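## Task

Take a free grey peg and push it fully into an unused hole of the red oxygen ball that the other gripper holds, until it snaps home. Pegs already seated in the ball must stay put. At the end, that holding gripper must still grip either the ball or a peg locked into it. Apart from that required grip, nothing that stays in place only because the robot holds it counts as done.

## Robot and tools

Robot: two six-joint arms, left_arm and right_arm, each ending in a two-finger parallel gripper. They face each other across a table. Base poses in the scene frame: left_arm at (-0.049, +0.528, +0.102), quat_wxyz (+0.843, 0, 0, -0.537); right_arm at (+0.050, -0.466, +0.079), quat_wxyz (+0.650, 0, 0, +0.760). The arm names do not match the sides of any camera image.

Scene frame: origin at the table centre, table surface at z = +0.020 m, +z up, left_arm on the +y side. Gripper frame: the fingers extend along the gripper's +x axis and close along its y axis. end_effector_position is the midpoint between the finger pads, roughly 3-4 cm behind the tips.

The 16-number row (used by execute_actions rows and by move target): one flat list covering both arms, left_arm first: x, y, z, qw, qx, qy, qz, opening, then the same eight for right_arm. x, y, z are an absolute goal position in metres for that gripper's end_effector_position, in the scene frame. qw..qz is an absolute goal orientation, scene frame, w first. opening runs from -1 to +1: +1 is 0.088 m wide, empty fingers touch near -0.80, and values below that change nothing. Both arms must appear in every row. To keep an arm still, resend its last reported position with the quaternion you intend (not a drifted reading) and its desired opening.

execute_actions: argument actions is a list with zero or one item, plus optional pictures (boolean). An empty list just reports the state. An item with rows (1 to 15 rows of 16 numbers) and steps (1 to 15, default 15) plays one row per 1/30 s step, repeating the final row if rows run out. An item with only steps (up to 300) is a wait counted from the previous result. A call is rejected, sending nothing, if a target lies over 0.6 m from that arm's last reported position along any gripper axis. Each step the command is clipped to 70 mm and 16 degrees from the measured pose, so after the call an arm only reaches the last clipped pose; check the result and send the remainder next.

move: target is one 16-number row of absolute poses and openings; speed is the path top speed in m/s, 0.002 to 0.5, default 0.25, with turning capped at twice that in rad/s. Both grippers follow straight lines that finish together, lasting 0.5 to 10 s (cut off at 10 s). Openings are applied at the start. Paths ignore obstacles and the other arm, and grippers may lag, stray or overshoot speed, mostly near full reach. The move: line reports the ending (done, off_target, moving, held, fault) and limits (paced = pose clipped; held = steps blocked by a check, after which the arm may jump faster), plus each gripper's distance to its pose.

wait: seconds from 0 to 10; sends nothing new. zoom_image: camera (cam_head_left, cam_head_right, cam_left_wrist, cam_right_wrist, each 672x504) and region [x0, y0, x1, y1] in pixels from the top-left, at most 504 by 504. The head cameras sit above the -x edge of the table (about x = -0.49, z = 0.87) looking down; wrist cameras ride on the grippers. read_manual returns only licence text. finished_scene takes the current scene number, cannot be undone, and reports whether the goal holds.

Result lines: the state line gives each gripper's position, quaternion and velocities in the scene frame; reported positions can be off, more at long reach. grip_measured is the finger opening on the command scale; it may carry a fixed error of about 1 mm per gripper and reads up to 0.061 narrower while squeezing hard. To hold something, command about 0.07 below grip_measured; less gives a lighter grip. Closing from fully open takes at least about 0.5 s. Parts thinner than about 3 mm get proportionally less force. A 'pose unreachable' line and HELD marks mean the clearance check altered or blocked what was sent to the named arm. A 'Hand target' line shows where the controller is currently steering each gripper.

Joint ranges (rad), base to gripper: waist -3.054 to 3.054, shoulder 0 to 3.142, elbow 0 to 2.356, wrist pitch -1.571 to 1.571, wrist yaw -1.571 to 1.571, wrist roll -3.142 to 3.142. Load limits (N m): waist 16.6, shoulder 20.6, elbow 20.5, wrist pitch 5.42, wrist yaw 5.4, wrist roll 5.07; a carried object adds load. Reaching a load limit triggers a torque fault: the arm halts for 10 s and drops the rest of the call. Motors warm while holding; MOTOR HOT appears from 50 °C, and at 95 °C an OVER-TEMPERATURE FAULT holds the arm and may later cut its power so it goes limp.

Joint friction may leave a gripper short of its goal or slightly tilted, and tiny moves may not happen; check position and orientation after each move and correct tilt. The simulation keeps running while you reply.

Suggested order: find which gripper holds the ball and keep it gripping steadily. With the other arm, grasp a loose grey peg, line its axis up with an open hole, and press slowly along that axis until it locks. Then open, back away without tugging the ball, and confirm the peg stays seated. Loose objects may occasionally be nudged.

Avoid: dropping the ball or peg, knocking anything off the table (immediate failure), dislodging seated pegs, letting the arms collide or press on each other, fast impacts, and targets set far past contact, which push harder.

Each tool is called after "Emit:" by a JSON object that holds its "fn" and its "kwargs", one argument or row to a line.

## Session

Emit:
{"fn": "execute_actions", "kwargs": {
  "actions": []
}}

Scene clock: 0.00 s of 4400.00 s.
left_arm: end_effector_position=(+0.2045, +0.1752, +0.3056) grip_measured=-0.118 end_effector_quat_wxyz=(+0.845, -0.004, -0.014, -0.535) end_effector_velocity=(-0.000, +0.000, -0.002) end_effector_angular_velocity=(+0.009, -0.002, +0.005) | right_arm: end_effector_position=(+0.0015, -0.1527, +0.4016) grip_measured=+1.000 end_effector_quat_wxyz=(+0.651, +0.015, -0.016, +0.759) end_effector_velocity=(-0.001, -0.002, -0.001) end_effector_angular_velocity=(+0.001, -0.023, +0.014)
Joint positions: left_arm=[0.279 1.622 0.644 1.008 0.274 0.001 0.033] | right_arm=[-0.003  0.855  0.655  0.245 -0.    -0.005  0.088]
Joint velocities: left_arm=[-0.002 -0.002 -0.002 -0.007 -0.007  0.007 -0.   ] | right_arm=[-0.007 -0.007 -0.002 -0.007 -0.022 -0.022 -0.   ]
Motor temperatures (°C, as the motors report them): left_arm=[23 32 27 30 23 21] | right_arm=[20 31 27 23 21 20]
Heat: left arm: hottest shoulder 32 °C (+0.0 °C/min); right arm: hottest shoulder 31 °C (+0.0 °C/min).
Hand target (left_arm): +0.205, +0.175, +0.306; +0.845, -0.004, -0.014, -0.535
Hand target (right_arm): +0.002, -0.153, +0.402; +0.651, +0.015, -0.016, +0.759
camera_calibration (this result's frames):
cam_left_wrist: T_world_to_cam=[[-0.898561, -0.437784, 0.0305444, 0.256671], [-0.18209, 0.308606, -0.933598, 0.288641], [0.399288, -0.844457, -0.357018, 0.253164], [0, 0, 0, 1]] pos_world=[0.182108, 0.237076, 0.352019]

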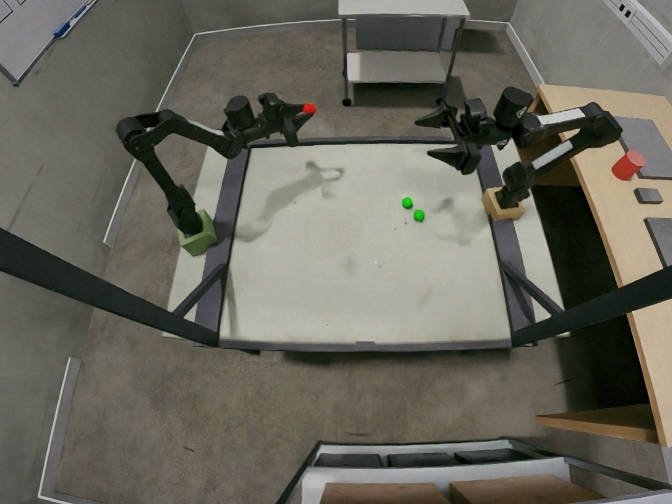

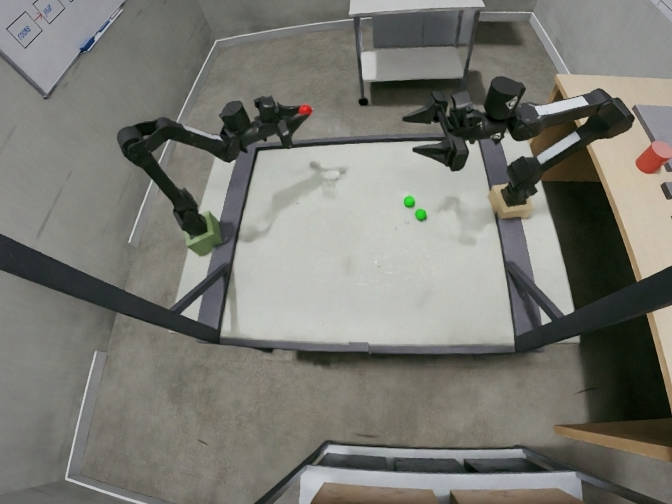

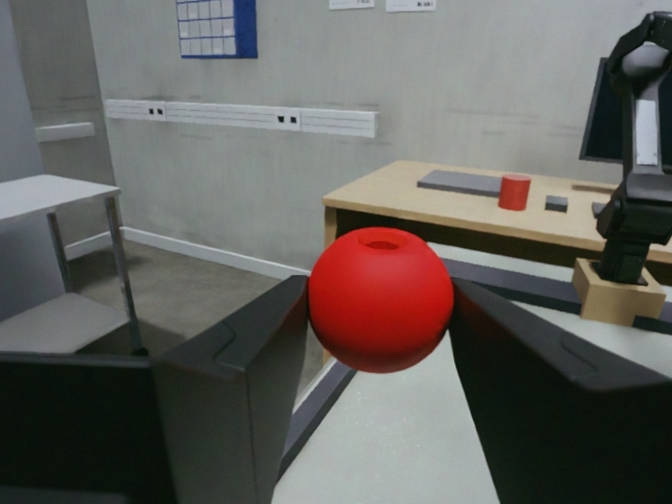

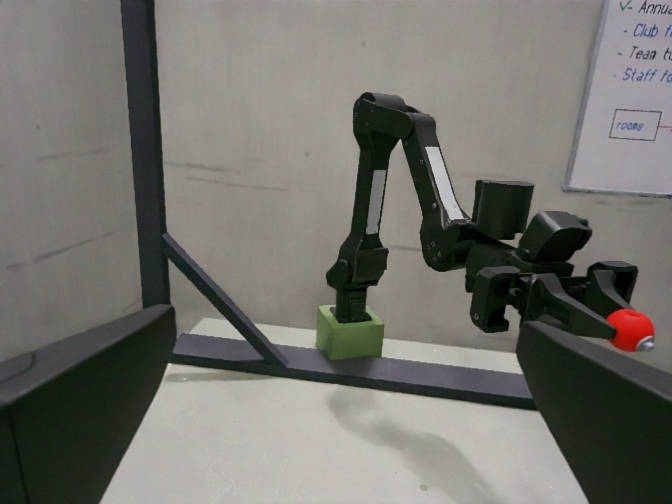

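Emit:
{"fn": "zoom_image", "kwargs": {
  "camera": "cam_head_left",
  "region": [360, 180, 460, 280]
}}

Emit:
{"fn": "zoom_image", "kwargs": {
  "camera": "cam_head_right",
  "region": [360, 180, 460, 280]
}}

Emit:
{"fn": "zoom_image", "kwargs": {
  "camera": "cam_left_wrist",
  "region": [295, 215, 465, 385]
}}

Region (360, 180, 460, 280) of cam_head_left's 672x504 image, scaled by 5.040, with more detail than that image has.

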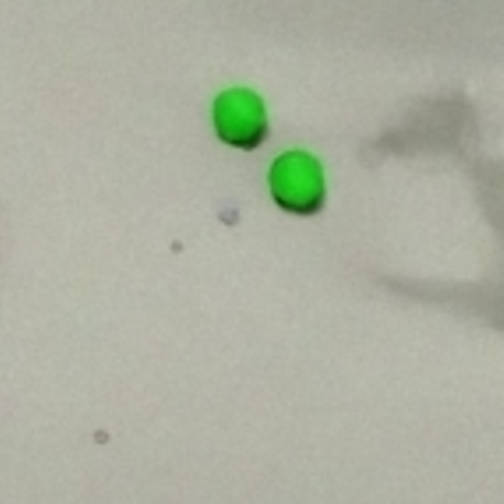

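Region (360, 180, 460, 280) of cam_head_right's 672x504 image, scaled by 5.040, with more detail than that image has.

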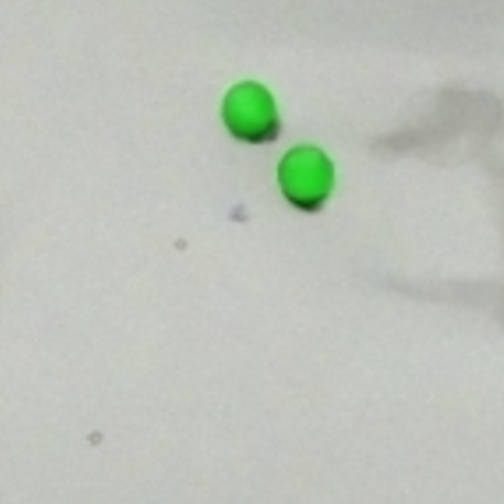

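Region (295, 215, 465, 385) of cam_left_wrist's 672x504 image, scaled by 2.965, with more detail than that image has.

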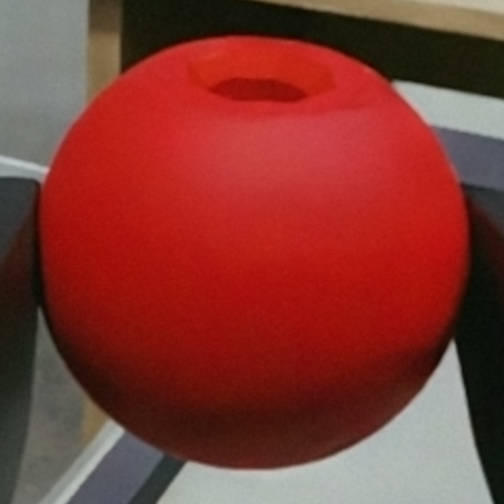

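Emit:
{"fn": "execute_actions", "kwargs": {
  "actions": []
}}

Scene clock: 16.60 s of 4400.00 s.
left_arm: end_effector_position=(+0.2045, +0.1752, +0.3056) grip_measured=-0.118 end_effector_quat_wxyz=(+0.845, -0.004, -0.014, -0.535) end_effector_velocity=(-0.003, -0.000, -0.002) end_effector_angular_velocity=(-0.003, +0.024, -0.020) | right_arm: end_effector_position=(+0.0015, -0.1527, +0.4016) grip_measured=+1.000 end_effector_quat_wxyz=(+0.651, +0.015, -0.016, +0.759) end_effector_velocity=(-0.000, -0.000, -0.005) end_effector_angular_velocity=(-0.021, -0.011, +0.005)
Joint positions: left_arm=[0.279 1.622 0.644 1.008 0.274 0.001 0.033] | right_arm=[-0.003  0.855  0.655  0.245 -0.    -0.005  0.088]
Joint velocities: left_arm=[ 0.002 -0.002 -0.002 -0.007  0.022 -0.022 -0.   ] | right_arm=[-0.002 -0.002 -0.002 -0.022 -0.007 -0.007  0.   ]
Motor temperatures (°C, as the motors report them): left_arm=[23 33 29 32 23 21] | right_arm=[20 30 30 26 21 20]
Heat: left arm: hottest shoulder 33 °C (+3.6 °C/min); right arm: hottest shoulder 30 °C (-3.6 °C/min).
Hand target (left_arm): +0.205, +0.175, +0.306; +0.845, -0.004, -0.014, -0.535
Hand target (right_arm): +0.002, -0.153, +0.402; +0.651, +0.015, -0.016, +0.759
Steps of this call (steps 1 to 90: nothing new was sent; then 13.60 s passed at rest). Readings (end_effector_position):
1: left_arm (+0.2045, +0.1752, +0.3056) | right_arm (+0.0015, -0.1527, +0.4016)
2: left_arm (+0.2045, +0.1752, +0.3056) | right_arm (+0.0015, -0.1527, +0.4016)
4: left_arm (+0.2045, +0.1752, +0.3056) | right_arm (+0.0015, -0.1527, +0.4016)
8: left_arm (+0.2045, +0.1752, +0.3056) | right_arm (+0.0015, -0.1527, +0.4016)
90: the state above
camera_calibration (this result's frames):
cam_left_wrist: T_world_to_cam=[[-0.898561, -0.437784, 0.0305444, 0.256671], [-0.18209, 0.308606, -0.933598, 0.288641], [0.399288, -0.844457, -0.357018, 0.253164], [0, 0, 0, 1]] pos_world=[0.182108, 0.237076, 0.352019]

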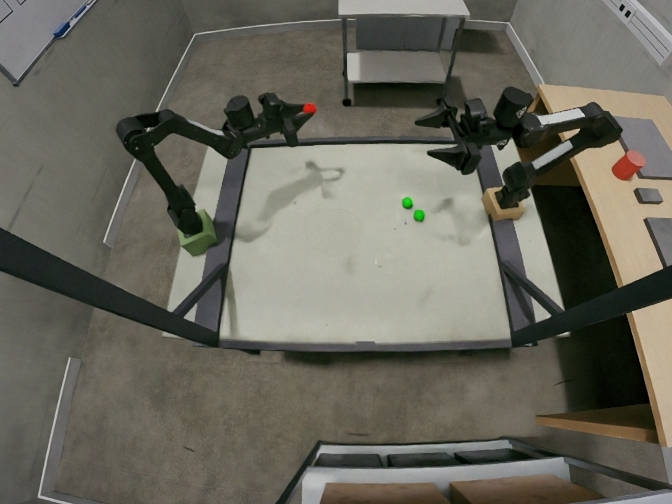

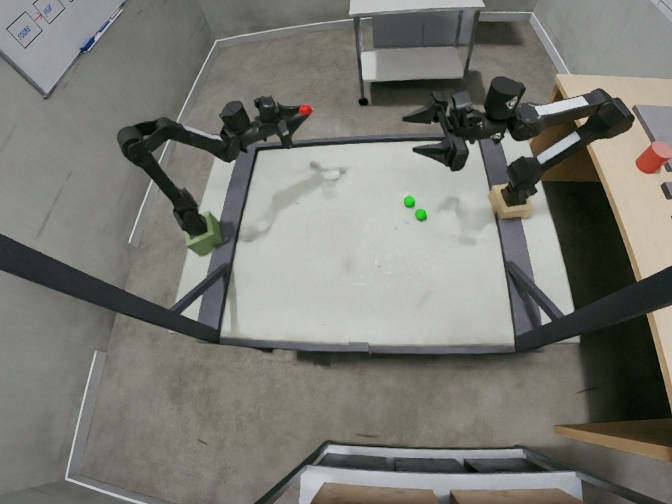

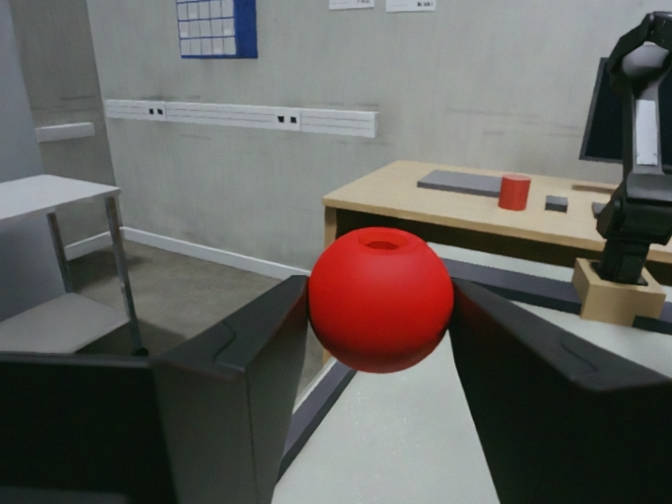

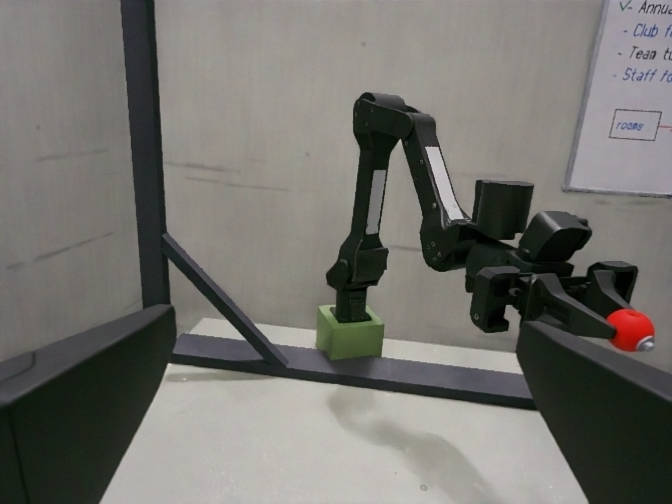

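Emit:
{"fn": "move", "kwargs": {
  "target": [0.2045,0.1752,0.3056,0.845,-0.004,-0.014,-0.535,-0.19, 0.0,-0.135,0.15,0.5,-0.5,0.5,0.5,-0.3],
  "speed": 0.3
}}

Scene clock: 32.00 s of 4400.00 s.
left_arm: end_effector_position=(+0.2045, +0.1752, +0.3056) grip_measured=-0.118 end_effector_quat_wxyz=(+0.845, -0.004, -0.014, -0.535) end_effector_velocity=(+0.000, -0.000, +0.000) end_effector_angular_velocity=(-0.001, +0.008, +0.005) | right_arm: end_effector_position=(+0.0001, -0.1374, +0.1522) grip_measured=-0.297 end_effector_quat_wxyz=(+0.499, -0.499, +0.496, +0.506) end_effector_velocity=(-0.001, +0.004, +0.007) end_effector_angular_velocity=(+0.006, +0.008, +0.005)
Joint positions: left_arm=[0.279 1.622 0.644 1.008 0.274 0.001 0.033] | right_arm=[-0.007  1.828  1.316 -1.05  -0.002  0.14   0.024]
Joint velocities: left_arm=[-0.002 -0.002  0.002 -0.007 -0.007 -0.007  0.   ] | right_arm=[-0.002  0.002  0.032 -0.022 -0.007 -0.007  0.   ]
Motor temperatures (°C, as the motors report them): left_arm=[23 33 29 33 23 21] | right_arm=[20 30 31 27 21 20]
Heat: left arm: hottest shoulder 33 °C (+1.9 °C/min); right arm: hottest elbow 31 °C (+0.0 °C/min).
Hand target (left_arm): +0.204, +0.175, +0.306; +0.845, -0.004, -0.014, -0.535
Hand target (right_arm): +0.000, -0.136, +0.150; +0.497, -0.500, +0.500, +0.503
Off the commanded pose (left_arm): 0.000 m, 0 deg.
Off the commanded pose (right_arm): 0.003 m, 1 deg.
After step 90, 9.30 s passed at rest.
move: done
camera_calibration (this result's frames):
cam_left_wrist: T_world_to_cam=[[-0.898561, -0.437784, 0.0305444, 0.256671], [-0.18209, 0.308606, -0.933598, 0.288641], [0.399288, -0.844457, -0.357018, 0.253164], [0, 0, 0, 1]] pos_world=[0.182108, 0.237076, 0.352019]
cam_right_wrist: T_world_to_cam=[[0.996543, 0.0818712, 0.0141019, 0.0112197], [0.0736141, -0.948896, 0.306883, -0.144032], [0.0385061, -0.304784, -0.951643, 0.182407], [0, 0, 0, 1]] pos_world=[-0.00760197, -0.0819949, 0.217629]

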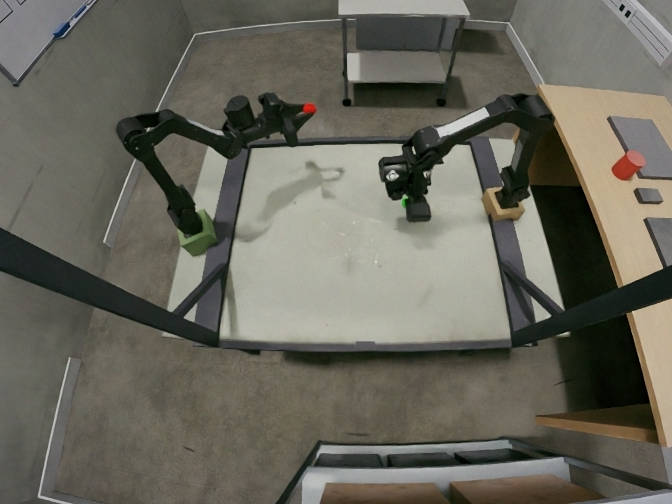

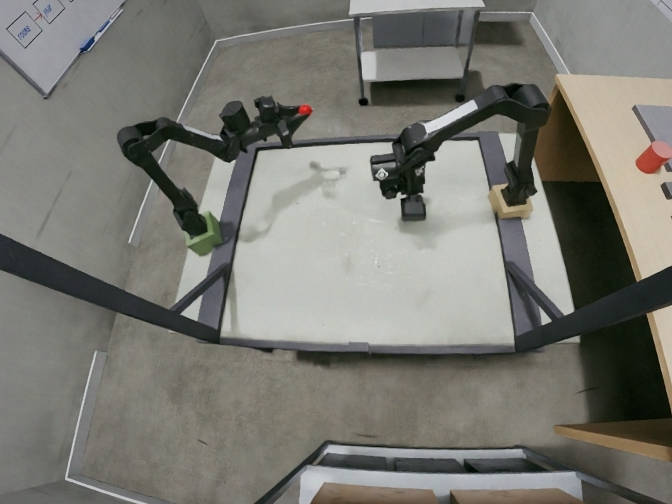

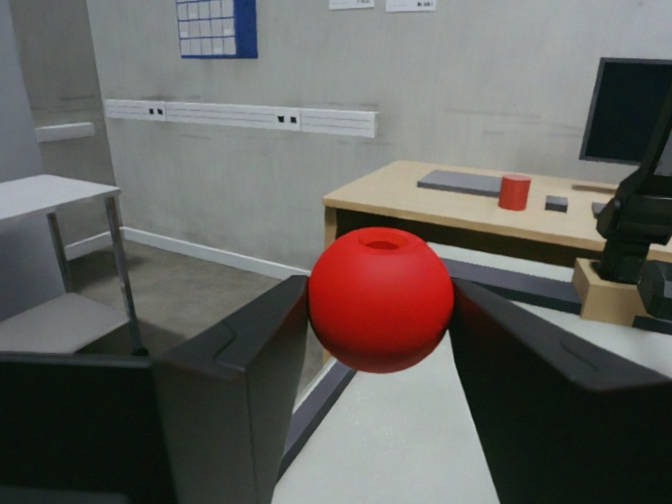

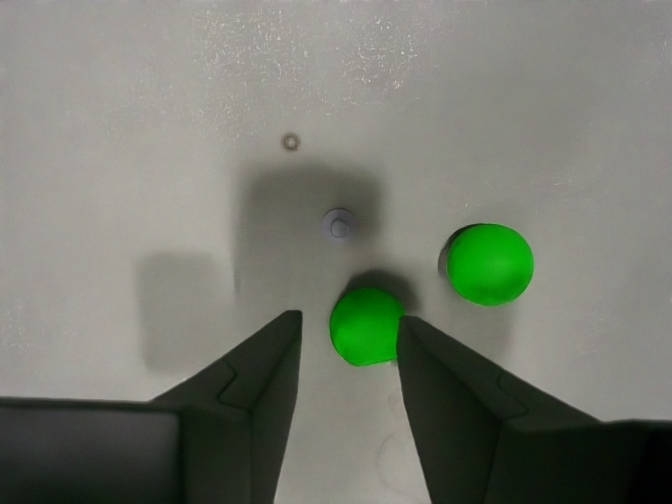

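Emit:
{"fn": "zoom_image", "kwargs": {
  "camera": "cam_right_wrist",
  "region": [290,180,390,270]
}}

Region (290, 180, 390, 270) of cam_right_wrist's 672x504 image, scaled by 5.040, with more detail than that image has; it fills the top 454 rows of this view, and the rest is white.

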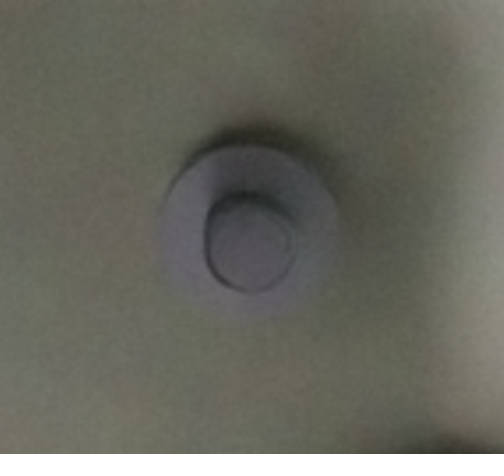

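Emit:
{"fn": "move", "kwargs": {
  "target": [0.2045,0.1752,0.3056,0.845,-0.004,-0.014,-0.535,-0.19, -0.0013,-0.1316,0.078,0.5,-0.5,0.5,0.5,-0.5],
  "speed": 0.12
}}

Emit:
{"fn": "zoom_image", "kwargs": {
  "camera": "cam_right_wrist",
  "region": [280,230,420,350]
}}

Scene clock: 65.17 s of 4400.00 s.
left_arm: end_effector_position=(+0.2045, +0.1752, +0.3056) grip_measured=-0.118 end_effector_quat_wxyz=(+0.845, -0.004, -0.014, -0.535) end_effector_velocity=(+0.001, +0.002, -0.002) end_effector_angular_velocity=(-0.004, +0.025, +0.009) | right_arm: end_effector_position=(-0.0012, -0.1282, +0.0840) grip_measured=-0.497 end_effector_quat_wxyz=(+0.503, -0.494, +0.497, +0.506) end_effector_velocity=(-0.002, -0.003, -0.001) end_effector_angular_velocity=(-0.015, +0.020, +0.005)
Joint positions: left_arm=[0.279 1.622 0.644 1.008 0.274 0.001 0.033] | right_arm=[-0.007  1.953  1.193 -0.791 -0.002  0.15   0.015]
Joint velocities: left_arm=[ 0.002 -0.002 -0.002 -0.007 -0.007 -0.022 -0.   ] | right_arm=[-0.002  0.002 -0.002 -0.007 -0.022 -0.007 -0.   ]
Motor temperatures (°C, as the motors report them): left_arm=[23 34 31 33 23 21] | right_arm=[20 34 32 25 21 20]
Heat: left arm: hottest shoulder 34 °C (+2.0 °C/min); right arm: hottest shoulder 34 °C (+4.1 °C/min).
Hand target (left_arm): +0.204, +0.175, +0.306; +0.845, -0.004, -0.014, -0.535
Hand target (right_arm): -0.001, -0.132, +0.078; +0.500, -0.500, +0.500, +0.500
Off the commanded pose (left_arm): 0.000 m, 0 deg.
Off the commanded pose (right_arm): 0.007 m, 1 deg.
After step 90, 29.13 s passed at rest.
move: done
camera_calibration (this result's frames):
cam_left_wrist: T_world_to_cam=[[-0.898561, -0.437784, 0.0305444, 0.256671], [-0.18209, 0.308606, -0.933598, 0.288641], [0.399288, -0.844457, -0.357018, 0.253164], [0, 0, 0, 1]] pos_world=[0.182108, 0.237076, 0.352019]
cam_right_wrist: T_world_to_cam=[[0.997381, 0.0710948, 0.0132583, 0.0114966], [0.0639339, -0.952468, 0.297853, -0.114046], [0.033804, -0.296226, -0.95452, 0.121704], [0, 0, 0, 1]] pos_world=[-0.00828912, -0.0733911, 0.149985]

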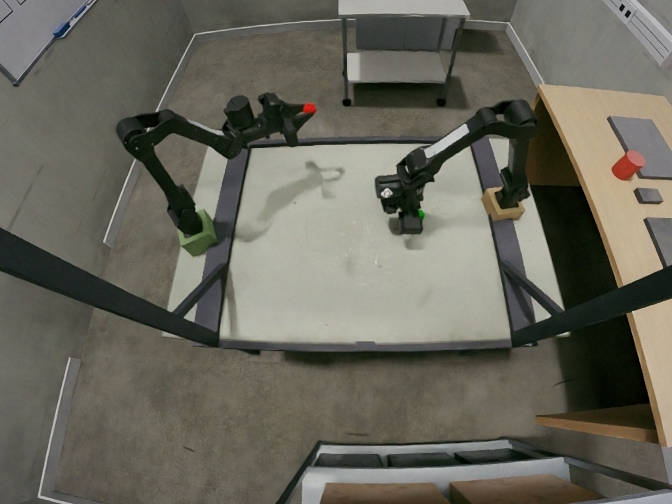

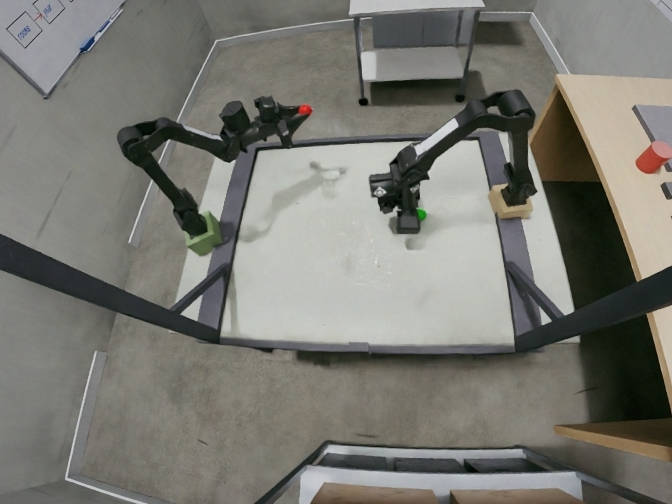

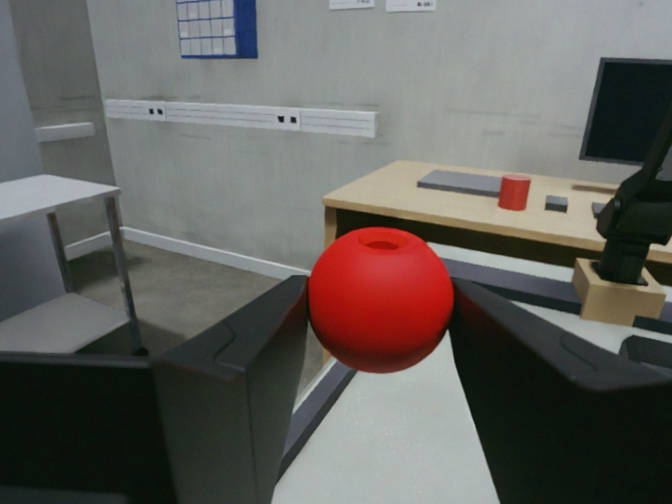

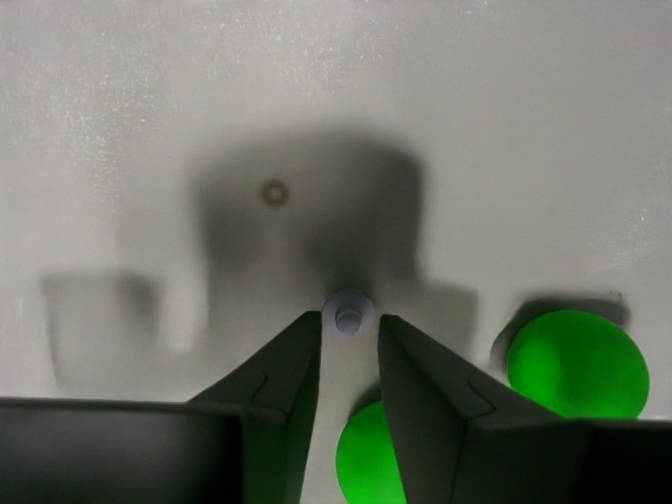

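Region (280, 230, 420, 350) of cam_right_wrist's 672x504 image, scaled by 3.600, with more detail than that image has; it fills the top 432 rows of this view, and the rest is white.

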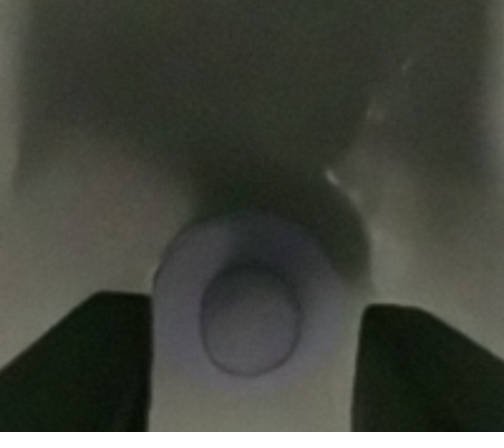

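Emit:
{"fn": "move", "kwargs": {
  "target": [0.2045,0.1752,0.3056,0.845,-0.004,-0.014,-0.535,-0.19, 0.0004,-0.1366,0.0615,0.5,-0.5,0.5,0.5,-0.53],
  "speed": 0.03
}}

Emit:
{"fn": "zoom_image", "kwargs": {
  "camera": "cam_right_wrist",
  "region": [290,260,410,370]
}}

Scene clock: 84.53 s of 4400.00 s.
left_arm: end_effector_position=(+0.2045, +0.1752, +0.3056) grip_measured=-0.118 end_effector_quat_wxyz=(+0.845, -0.004, -0.014, -0.535) end_effector_velocity=(-0.000, +0.000, -0.002) end_effector_angular_velocity=(+0.009, -0.002, +0.005) | right_arm: end_effector_position=(-0.0006, -0.1323, +0.0679) grip_measured=-0.527 end_effector_quat_wxyz=(+0.504, -0.493, +0.496, +0.506) end_effector_velocity=(+0.000, -0.003, -0.001) end_effector_angular_velocity=(-0.013, +0.005, +0.020)
Joint positions: left_arm=[0.279 1.622 0.644 1.008 0.274 0.001 0.033] | right_arm=[-0.007  1.971  1.143 -0.722 -0.002  0.15   0.013]
Joint velocities: left_arm=[-0.002 -0.002 -0.002 -0.007 -0.007  0.007 -0.   ] | right_arm=[-0.002  0.002 -0.002 -0.007 -0.007 -0.022 -0.   ]
Motor temperatures (°C, as the motors report them): left_arm=[23 34 31 34 23 21] | right_arm=[20 35 31 24 21 20]
Heat: left arm: hottest shoulder 34 °C (+1.0 °C/min); right arm: hottest shoulder 35 °C (+4.0 °C/min).
Hand target (left_arm): +0.204, +0.175, +0.306; +0.845, -0.004, -0.014, -0.535
Hand target (right_arm): +0.000, -0.137, +0.062; +0.500, -0.500, +0.500, +0.500
Off the commanded pose (left_arm): 0.000 m, 0 deg.
Off the commanded pose (right_arm): 0.008 m, 1 deg.
After step 90, 15.27 s passed at rest.
move: done
camera_calibration (this result's frames):
cam_left_wrist: T_world_to_cam=[[-0.898561, -0.437784, 0.0305444, 0.256671], [-0.18209, 0.308606, -0.933598, 0.288641], [0.399288, -0.844457, -0.357018, 0.253164], [0, 0, 0, 1]] pos_world=[0.182108, 0.237076, 0.352019]
cam_right_wrist: T_world_to_cam=[[0.997386, 0.071065, 0.0130788, 0.0113953], [0.0640352, -0.95314, 0.295675, -0.113102], [0.033478, -0.294065, -0.955199, 0.105385], [0, 0, 0, 1]] pos_world=[-0.00765109, -0.0776217, 0.133956]

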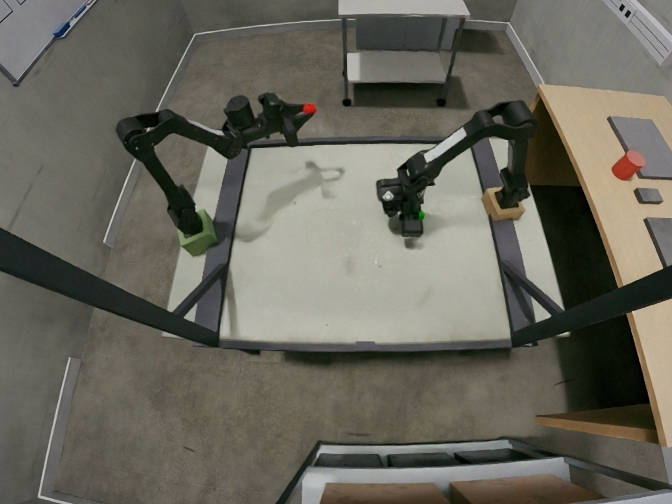

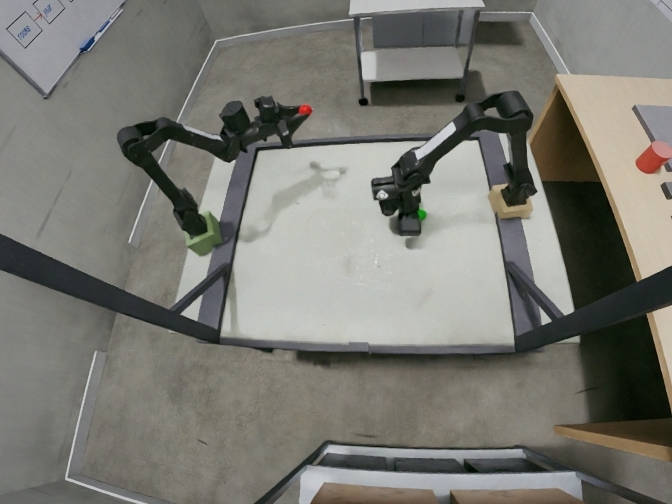

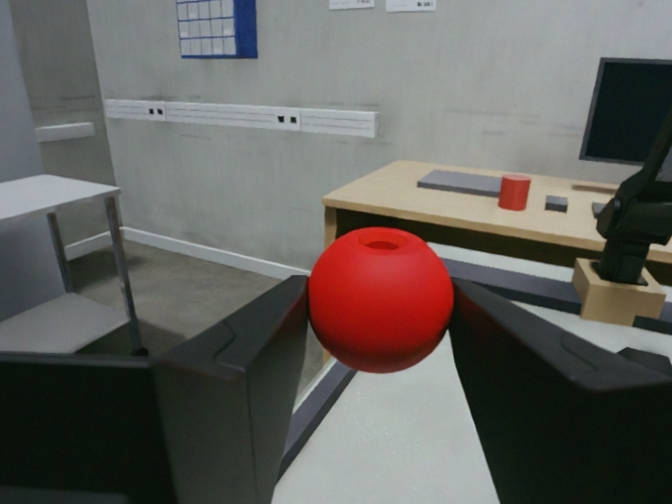

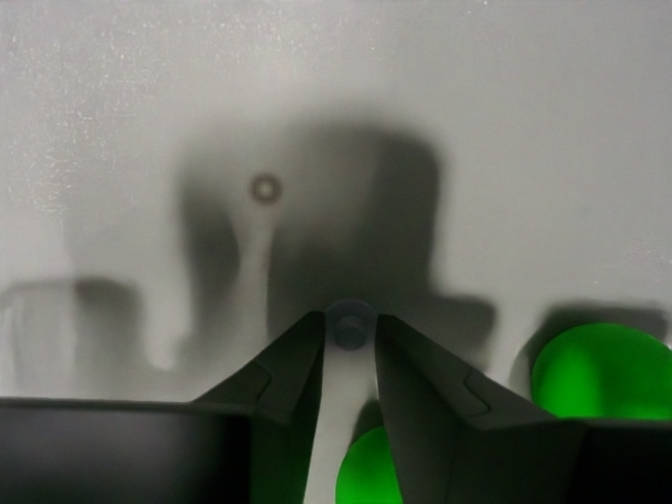

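Region (290, 260, 410, 370) of cam_right_wrist's 672x504 image, scaled by 4.200, with more detail than that image has; it fills the top 462 rows of this view, and the rest is white.

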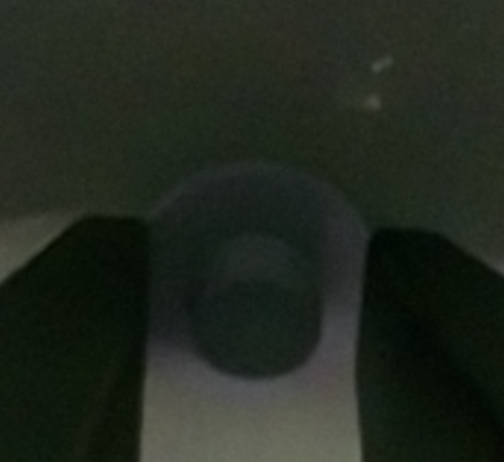

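Emit:
{"fn": "execute_actions", "kwargs": {
  "actions": [
    {"rows":[[0.2045,0.1752,0.3056,0.845,-0.004,-0.014,-0.535,-0.19,0.0005,-0.1369,0.0611,0.5,-0.5,0.5,0.5,-0.55],[0.2045,0.1752,0.3056,0.845,-0.004,-0.014,-0.535,-0.19,0.0006,-0.1372,0.0607,0.5,-0.5,0.5,0.5,-0.55],[0.2045,0.1752,0.3056,0.845,-0.004,-0.014,-0.535,-0.19,0.0007,-0.1375,0.0603,0.5,-0.5,0.5,0.5,-0.56],[0.2045,0.1752,0.3056,0.845,-0.004,-0.014,-0.535,-0.19,0.0008,-0.1378,0.0598,0.5,-0.5,0.5,0.5,-0.57]],"steps":15}
  ]
}}

Emit:
{"fn": "zoom_image", "kwargs": {
  "camera": "cam_right_wrist",
  "region": [290,260,410,370]
}}

Scene clock: 93.23 s of 4400.00 s.
left_arm: end_effector_position=(+0.2045, +0.1752, +0.3056) grip_measured=-0.118 end_effector_quat_wxyz=(+0.845, -0.004, -0.014, -0.535) end_effector_velocity=(-0.001, +0.001, -0.002) end_effector_angular_velocity=(-0.001, +0.008, +0.005) | right_arm: end_effector_position=(-0.0006, -0.1327, +0.0666) grip_measured=-0.566 end_effector_quat_wxyz=(+0.504, -0.493, +0.496, +0.507) end_effector_velocity=(-0.002, -0.006, +0.000) end_effector_angular_velocity=(-0.025, +0.018, +0.005)
Joint positions: left_arm=[0.279 1.622 0.644 1.008 0.274 0.001 0.033] | right_arm=[-0.007  1.971  1.137 -0.714 -0.002  0.15   0.011]
Joint velocities: left_arm=[-0.002  0.002 -0.007  0.007 -0.007 -0.007  0.   ] | right_arm=[-0.002 -0.002 -0.002 -0.022 -0.022 -0.007 -0.   ]
Motor temperatures (°C, as the motors report them): left_arm=[23 34 31 34 23 21] | right_arm=[20 36 31 24 21 20]
Heat: left arm: hottest shoulder 34 °C (+1.0 °C/min); right arm: hottest shoulder 36 °C (+5.0 °C/min).
Hand target (left_arm): +0.204, +0.175, +0.306; +0.845, -0.004, -0.014, -0.535
Hand target (right_arm): +0.001, -0.138, +0.060; +0.500, -0.500, +0.500, +0.500
Off the commanded pose (left_arm): 0.000 m, 0 deg.
Off the commanded pose (right_arm): 0.009 m, 1 deg.
Steps of this call (steps 1 to 90: nothing new was sent; then 5.20 s passed at rest; steps 91 to 105: all 15 steps of this action). Readings (end_effector_position):
91: left_arm (+0.2045, +0.1752, +0.3056) | right_arm (-0.0006, -0.1323, +0.0678)
92: left_arm (+0.2045, +0.1752, +0.3056) | right_arm (-0.0006, -0.1324, +0.0676)
94: left_arm (+0.2045, +0.1752, +0.3056) | right_arm (-0.0006, -0.1326, +0.0671)
98: left_arm (+0.2045, +0.1752, +0.3056) | right_arm (-0.0005, -0.1328, +0.0666)
105: the state above
camera_calibration (this result's frames):
cam_left_wrist: T_world_to_cam=[[-0.898561, -0.437784, 0.0305444, 0.256671], [-0.18209, 0.308606, -0.933598, 0.288641], [0.399288, -0.844457, -0.357018, 0.253164], [0, 0, 0, 1]] pos_world=[0.182108, 0.237076, 0.352019]
cam_right_wrist: T_world_to_cam=[[0.99739, 0.0710356, 0.0128991, 0.0113918], [0.0641357, -0.953807, 0.293495, -0.113011], [0.0331519, -0.291902, -0.955873, 0.1044], [0, 0, 0, 1]] pos_world=[-0.00757509, -0.0781256, 0.132815]

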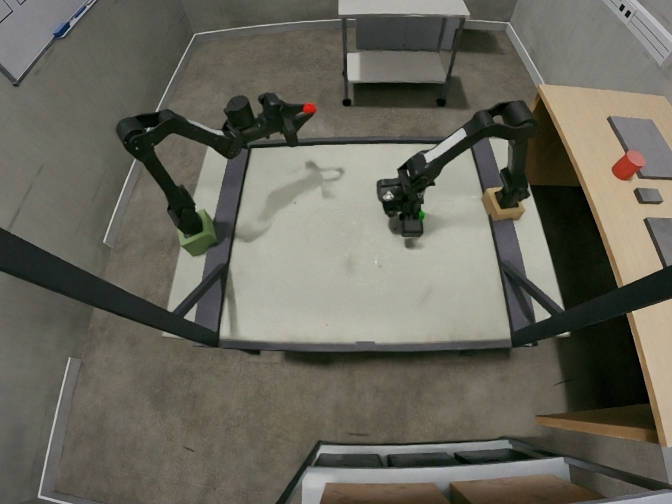

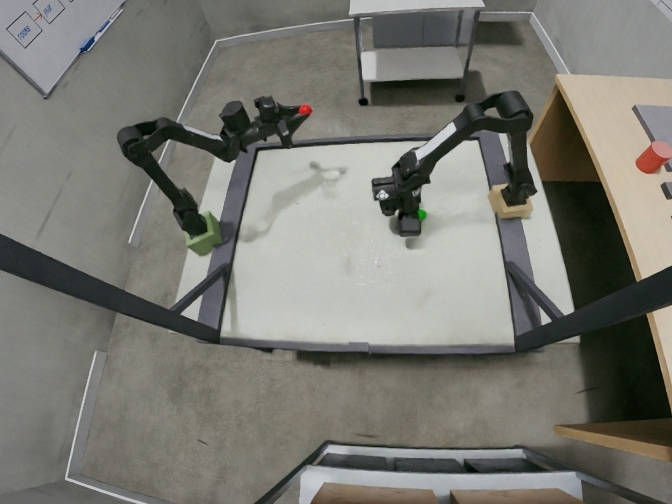

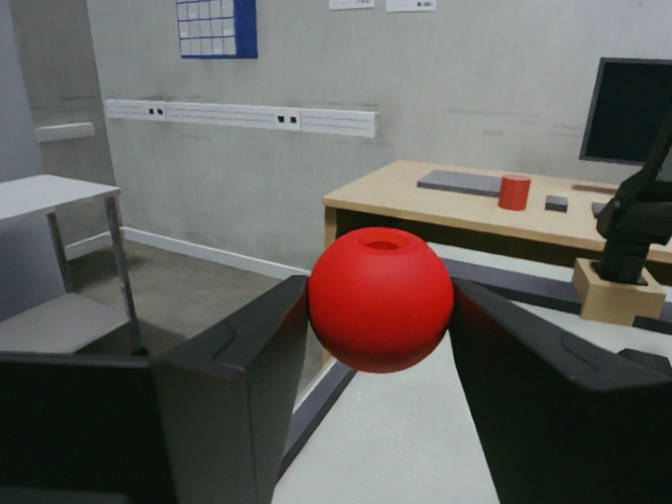

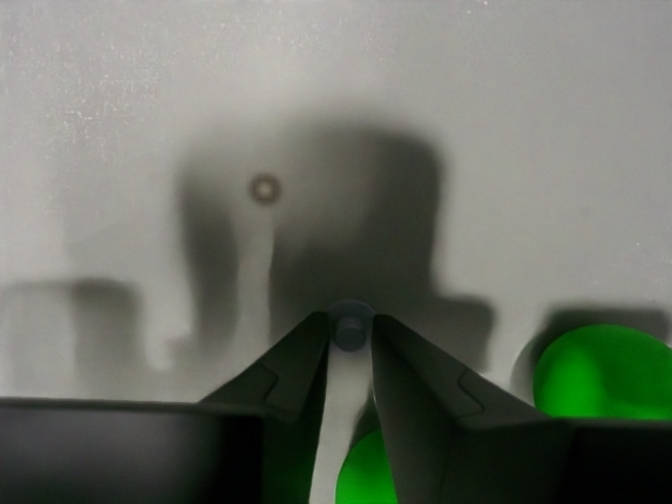

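Region (290, 260, 410, 370) of cam_right_wrist's 672x504 image, scaled by 4.200, with more detail than that image has; it fills the top 462 rows of this view, and the rest is white.

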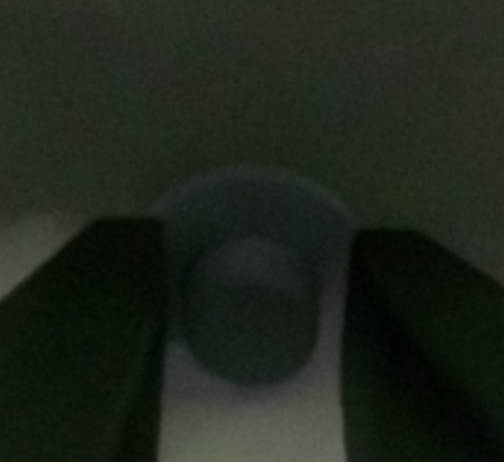

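Emit:
{"fn": "execute_actions", "kwargs": {
  "actions": [
    {"rows":[[0.2045,0.1752,0.3056,0.845,-0.004,-0.014,-0.535,-0.19,0.0008,-0.1379,0.0594,0.5,-0.5,0.5,0.5,-0.58],[0.2045,0.1752,0.3056,0.845,-0.004,-0.014,-0.535,-0.19,0.0008,-0.138,0.059,0.5,-0.5,0.5,0.5,-0.58],[0.2045,0.1752,0.3056,0.845,-0.004,-0.014,-0.535,-0.19,0.0008,-0.1381,0.0586,0.5,-0.5,0.5,0.5,-0.58],[0.2045,0.1752,0.3056,0.845,-0.004,-0.014,-0.535,-0.19,0.0008,-0.1382,0.0582,0.5,-0.5,0.5,0.5,-0.58],[0.2045,0.1752,0.3056,0.845,-0.004,-0.014,-0.535,-0.19,0.0008,-0.1383,0.0578,0.5,-0.5,0.5,0.5,-0.58],[0.2045,0.1752,0.3056,0.845,-0.004,-0.014,-0.535,-0.19,0.0008,-0.1383,0.0578,0.5,-0.5,0.5,0.5,-0.59],[0.2045,0.1752,0.3056,0.845,-0.004,-0.014,-0.535,-0.19,0.0008,-0.1383,0.0578,0.5,-0.5,0.5,0.5,-0.60],[0.2045,0.1752,0.3056,0.845,-0.004,-0.014,-0.535,-0.19,0.0008,-0.1383,0.0578,0.5,-0.5,0.5,0.5,-0.62],[0.2045,0.1752,0.3056,0.845,-0.004,-0.014,-0.535,-0.19,0.0008,-0.1383,0.0578,0.5,-0.5,0.5,0.5,-0.64],[0.2045,0.1752,0.3056,0.845,-0.004,-0.014,-0.535,-0.19,0.0008,-0.1383,0.0578,0.5,-0.5,0.5,0.5,-0.67],[0.2045,0.1752,0.3056,0.845,-0.004,-0.014,-0.535,-0.19,0.0008,-0.1383,0.0578,0.5,-0.5,0.5,0.5,-0.70],[0.2045,0.1752,0.3056,0.845,-0.004,-0.014,-0.535,-0.19,0.0008,-0.1383,0.0578,0.5,-0.5,0.5,0.5,-0.74],[0.2045,0.1752,0.3056,0.845,-0.004,-0.014,-0.535,-0.19,0.0008,-0.1383,0.0578,0.5,-0.5,0.5,0.5,-0.79]],"steps":15}
  ]
}}

Emit:
{"fn": "zoom_image", "kwargs": {
  "camera": "cam_right_wrist",
  "region": [290,260,410,370]
}}

Scene clock: 102.17 s of 4400.00 s.
left_arm: end_effector_position=(+0.2045, +0.1752, +0.3056) grip_measured=-0.118 end_effector_quat_wxyz=(+0.845, -0.004, -0.014, -0.535) end_effector_velocity=(-0.002, -0.001, -0.002) end_effector_angular_velocity=(+0.003, +0.011, -0.010) | right_arm: end_effector_position=(-0.0005, -0.1326, +0.0659) grip_measured=-0.716 end_effector_quat_wxyz=(+0.505, -0.492, +0.495, +0.507) end_effector_velocity=(+0.000, -0.002, +0.000) end_effector_angular_velocity=(-0.008, +0.006, -0.010)
Joint positions: left_arm=[0.279 1.622 0.644 1.008 0.274 0.001 0.033] | right_arm=[-0.007  1.971  1.133 -0.708 -0.001  0.15   0.004]
Joint velocities: left_arm=[-0.002 -0.002 -0.002 -0.007  0.007 -0.007 -0.   ] | right_arm=[-0.002 -0.002 -0.002 -0.007 -0.007  0.007 -0.   ]
Motor temperatures (°C, as the motors report them): left_arm=[23 34 31 34 23 21] | right_arm=[20 36 30 24 21 20]
Heat: left arm: hottest shoulder 34 °C (+1.0 °C/min); right arm: hottest shoulder 36 °C (+4.1 °C/min).
Hand target (left_arm): +0.204, +0.175, +0.306; +0.845, -0.004, -0.014, -0.535
Hand target (right_arm): +0.001, -0.139, +0.058; +0.500, -0.500, +0.500, +0.500
Off the commanded pose (left_arm): 0.000 m, 0 deg.
Off the commanded pose (right_arm): 0.010 m, 1 deg.
Steps of this call (steps 1 to 90: nothing new was sent; then 5.43 s passed at rest; steps 91 to 105: all 15 steps of this action). Readings (end_effector_position):
91: left_arm (+0.2045, +0.1752, +0.3056) | right_arm (-0.0005, -0.1328, +0.0665)
92: left_arm (+0.2045, +0.1752, +0.3056) | right_arm (-0.0005, -0.1328, +0.0664)
94: left_arm (+0.2045, +0.1752, +0.3056) | right_arm (-0.0005, -0.1329, +0.0662)
98: left_arm (+0.2045, +0.1752, +0.3056) | right_arm (-0.0004, -0.1329, +0.0660)
105: the state above
camera_calibration (this result's frames):
cam_left_wrist: T_world_to_cam=[[-0.898561, -0.437784, 0.0305444, 0.256671], [-0.18209, 0.308606, -0.933598, 0.288641], [0.399288, -0.844457, -0.357018, 0.253164], [0, 0, 0, 1]] pos_world=[0.182108, 0.237076, 0.352019]
cam_right_wrist: T_world_to_cam=[[0.997355, 0.0713556, 0.0138598, 0.0113376], [0.0642422, -0.954496, 0.291224, -0.11273], [0.0340096, -0.289563, -0.956555, 0.104086], [0, 0, 0, 1]] pos_world=[-0.00760554, -0.0782697, 0.132237]

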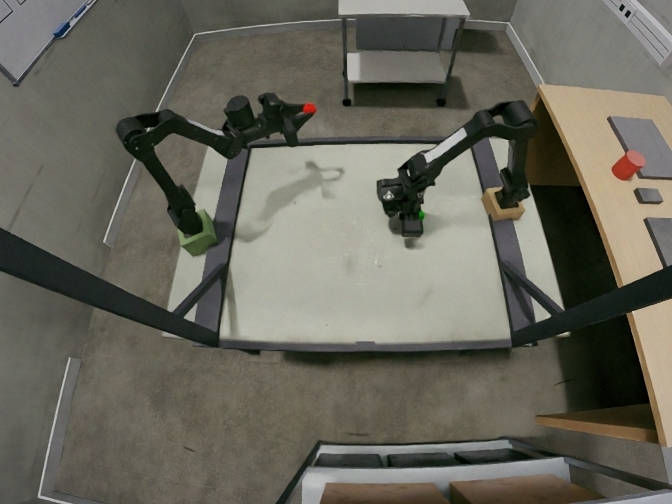

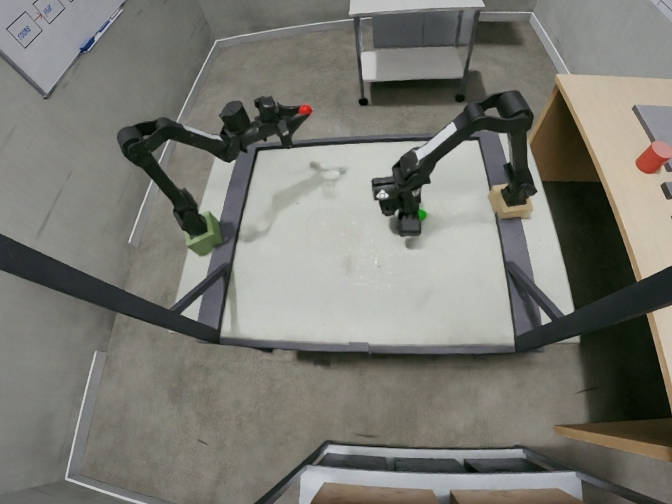

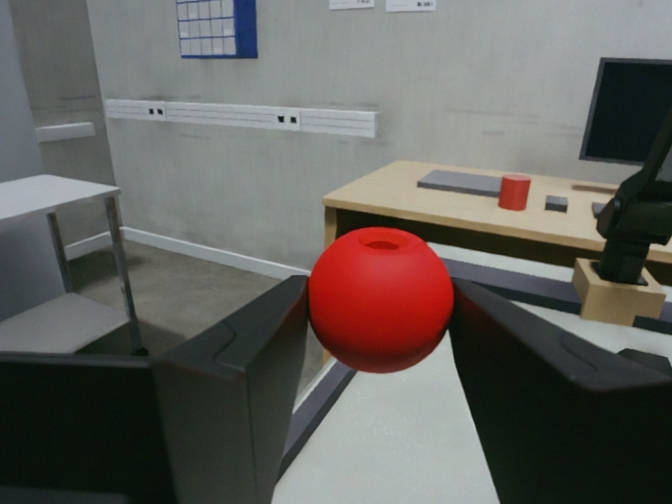

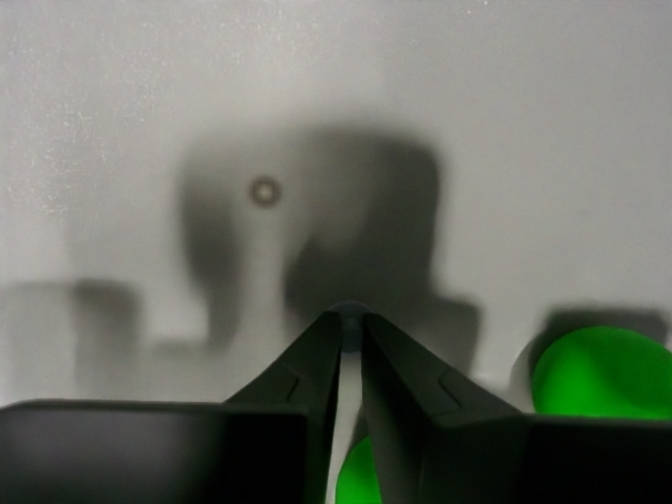

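Region (290, 260, 410, 370) of cam_right_wrist's 672x504 image, scaled by 4.200, with more detail than that image has; it fills the top 462 rows of this view, and the rest is white.

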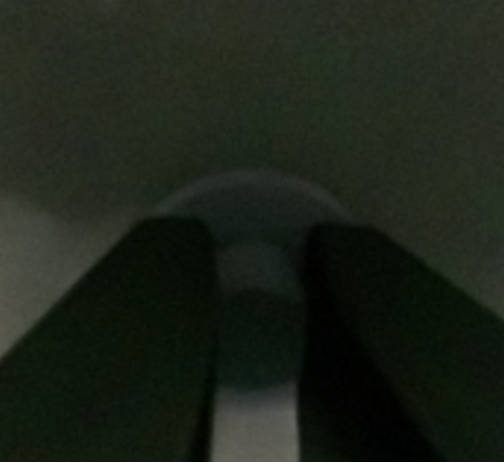

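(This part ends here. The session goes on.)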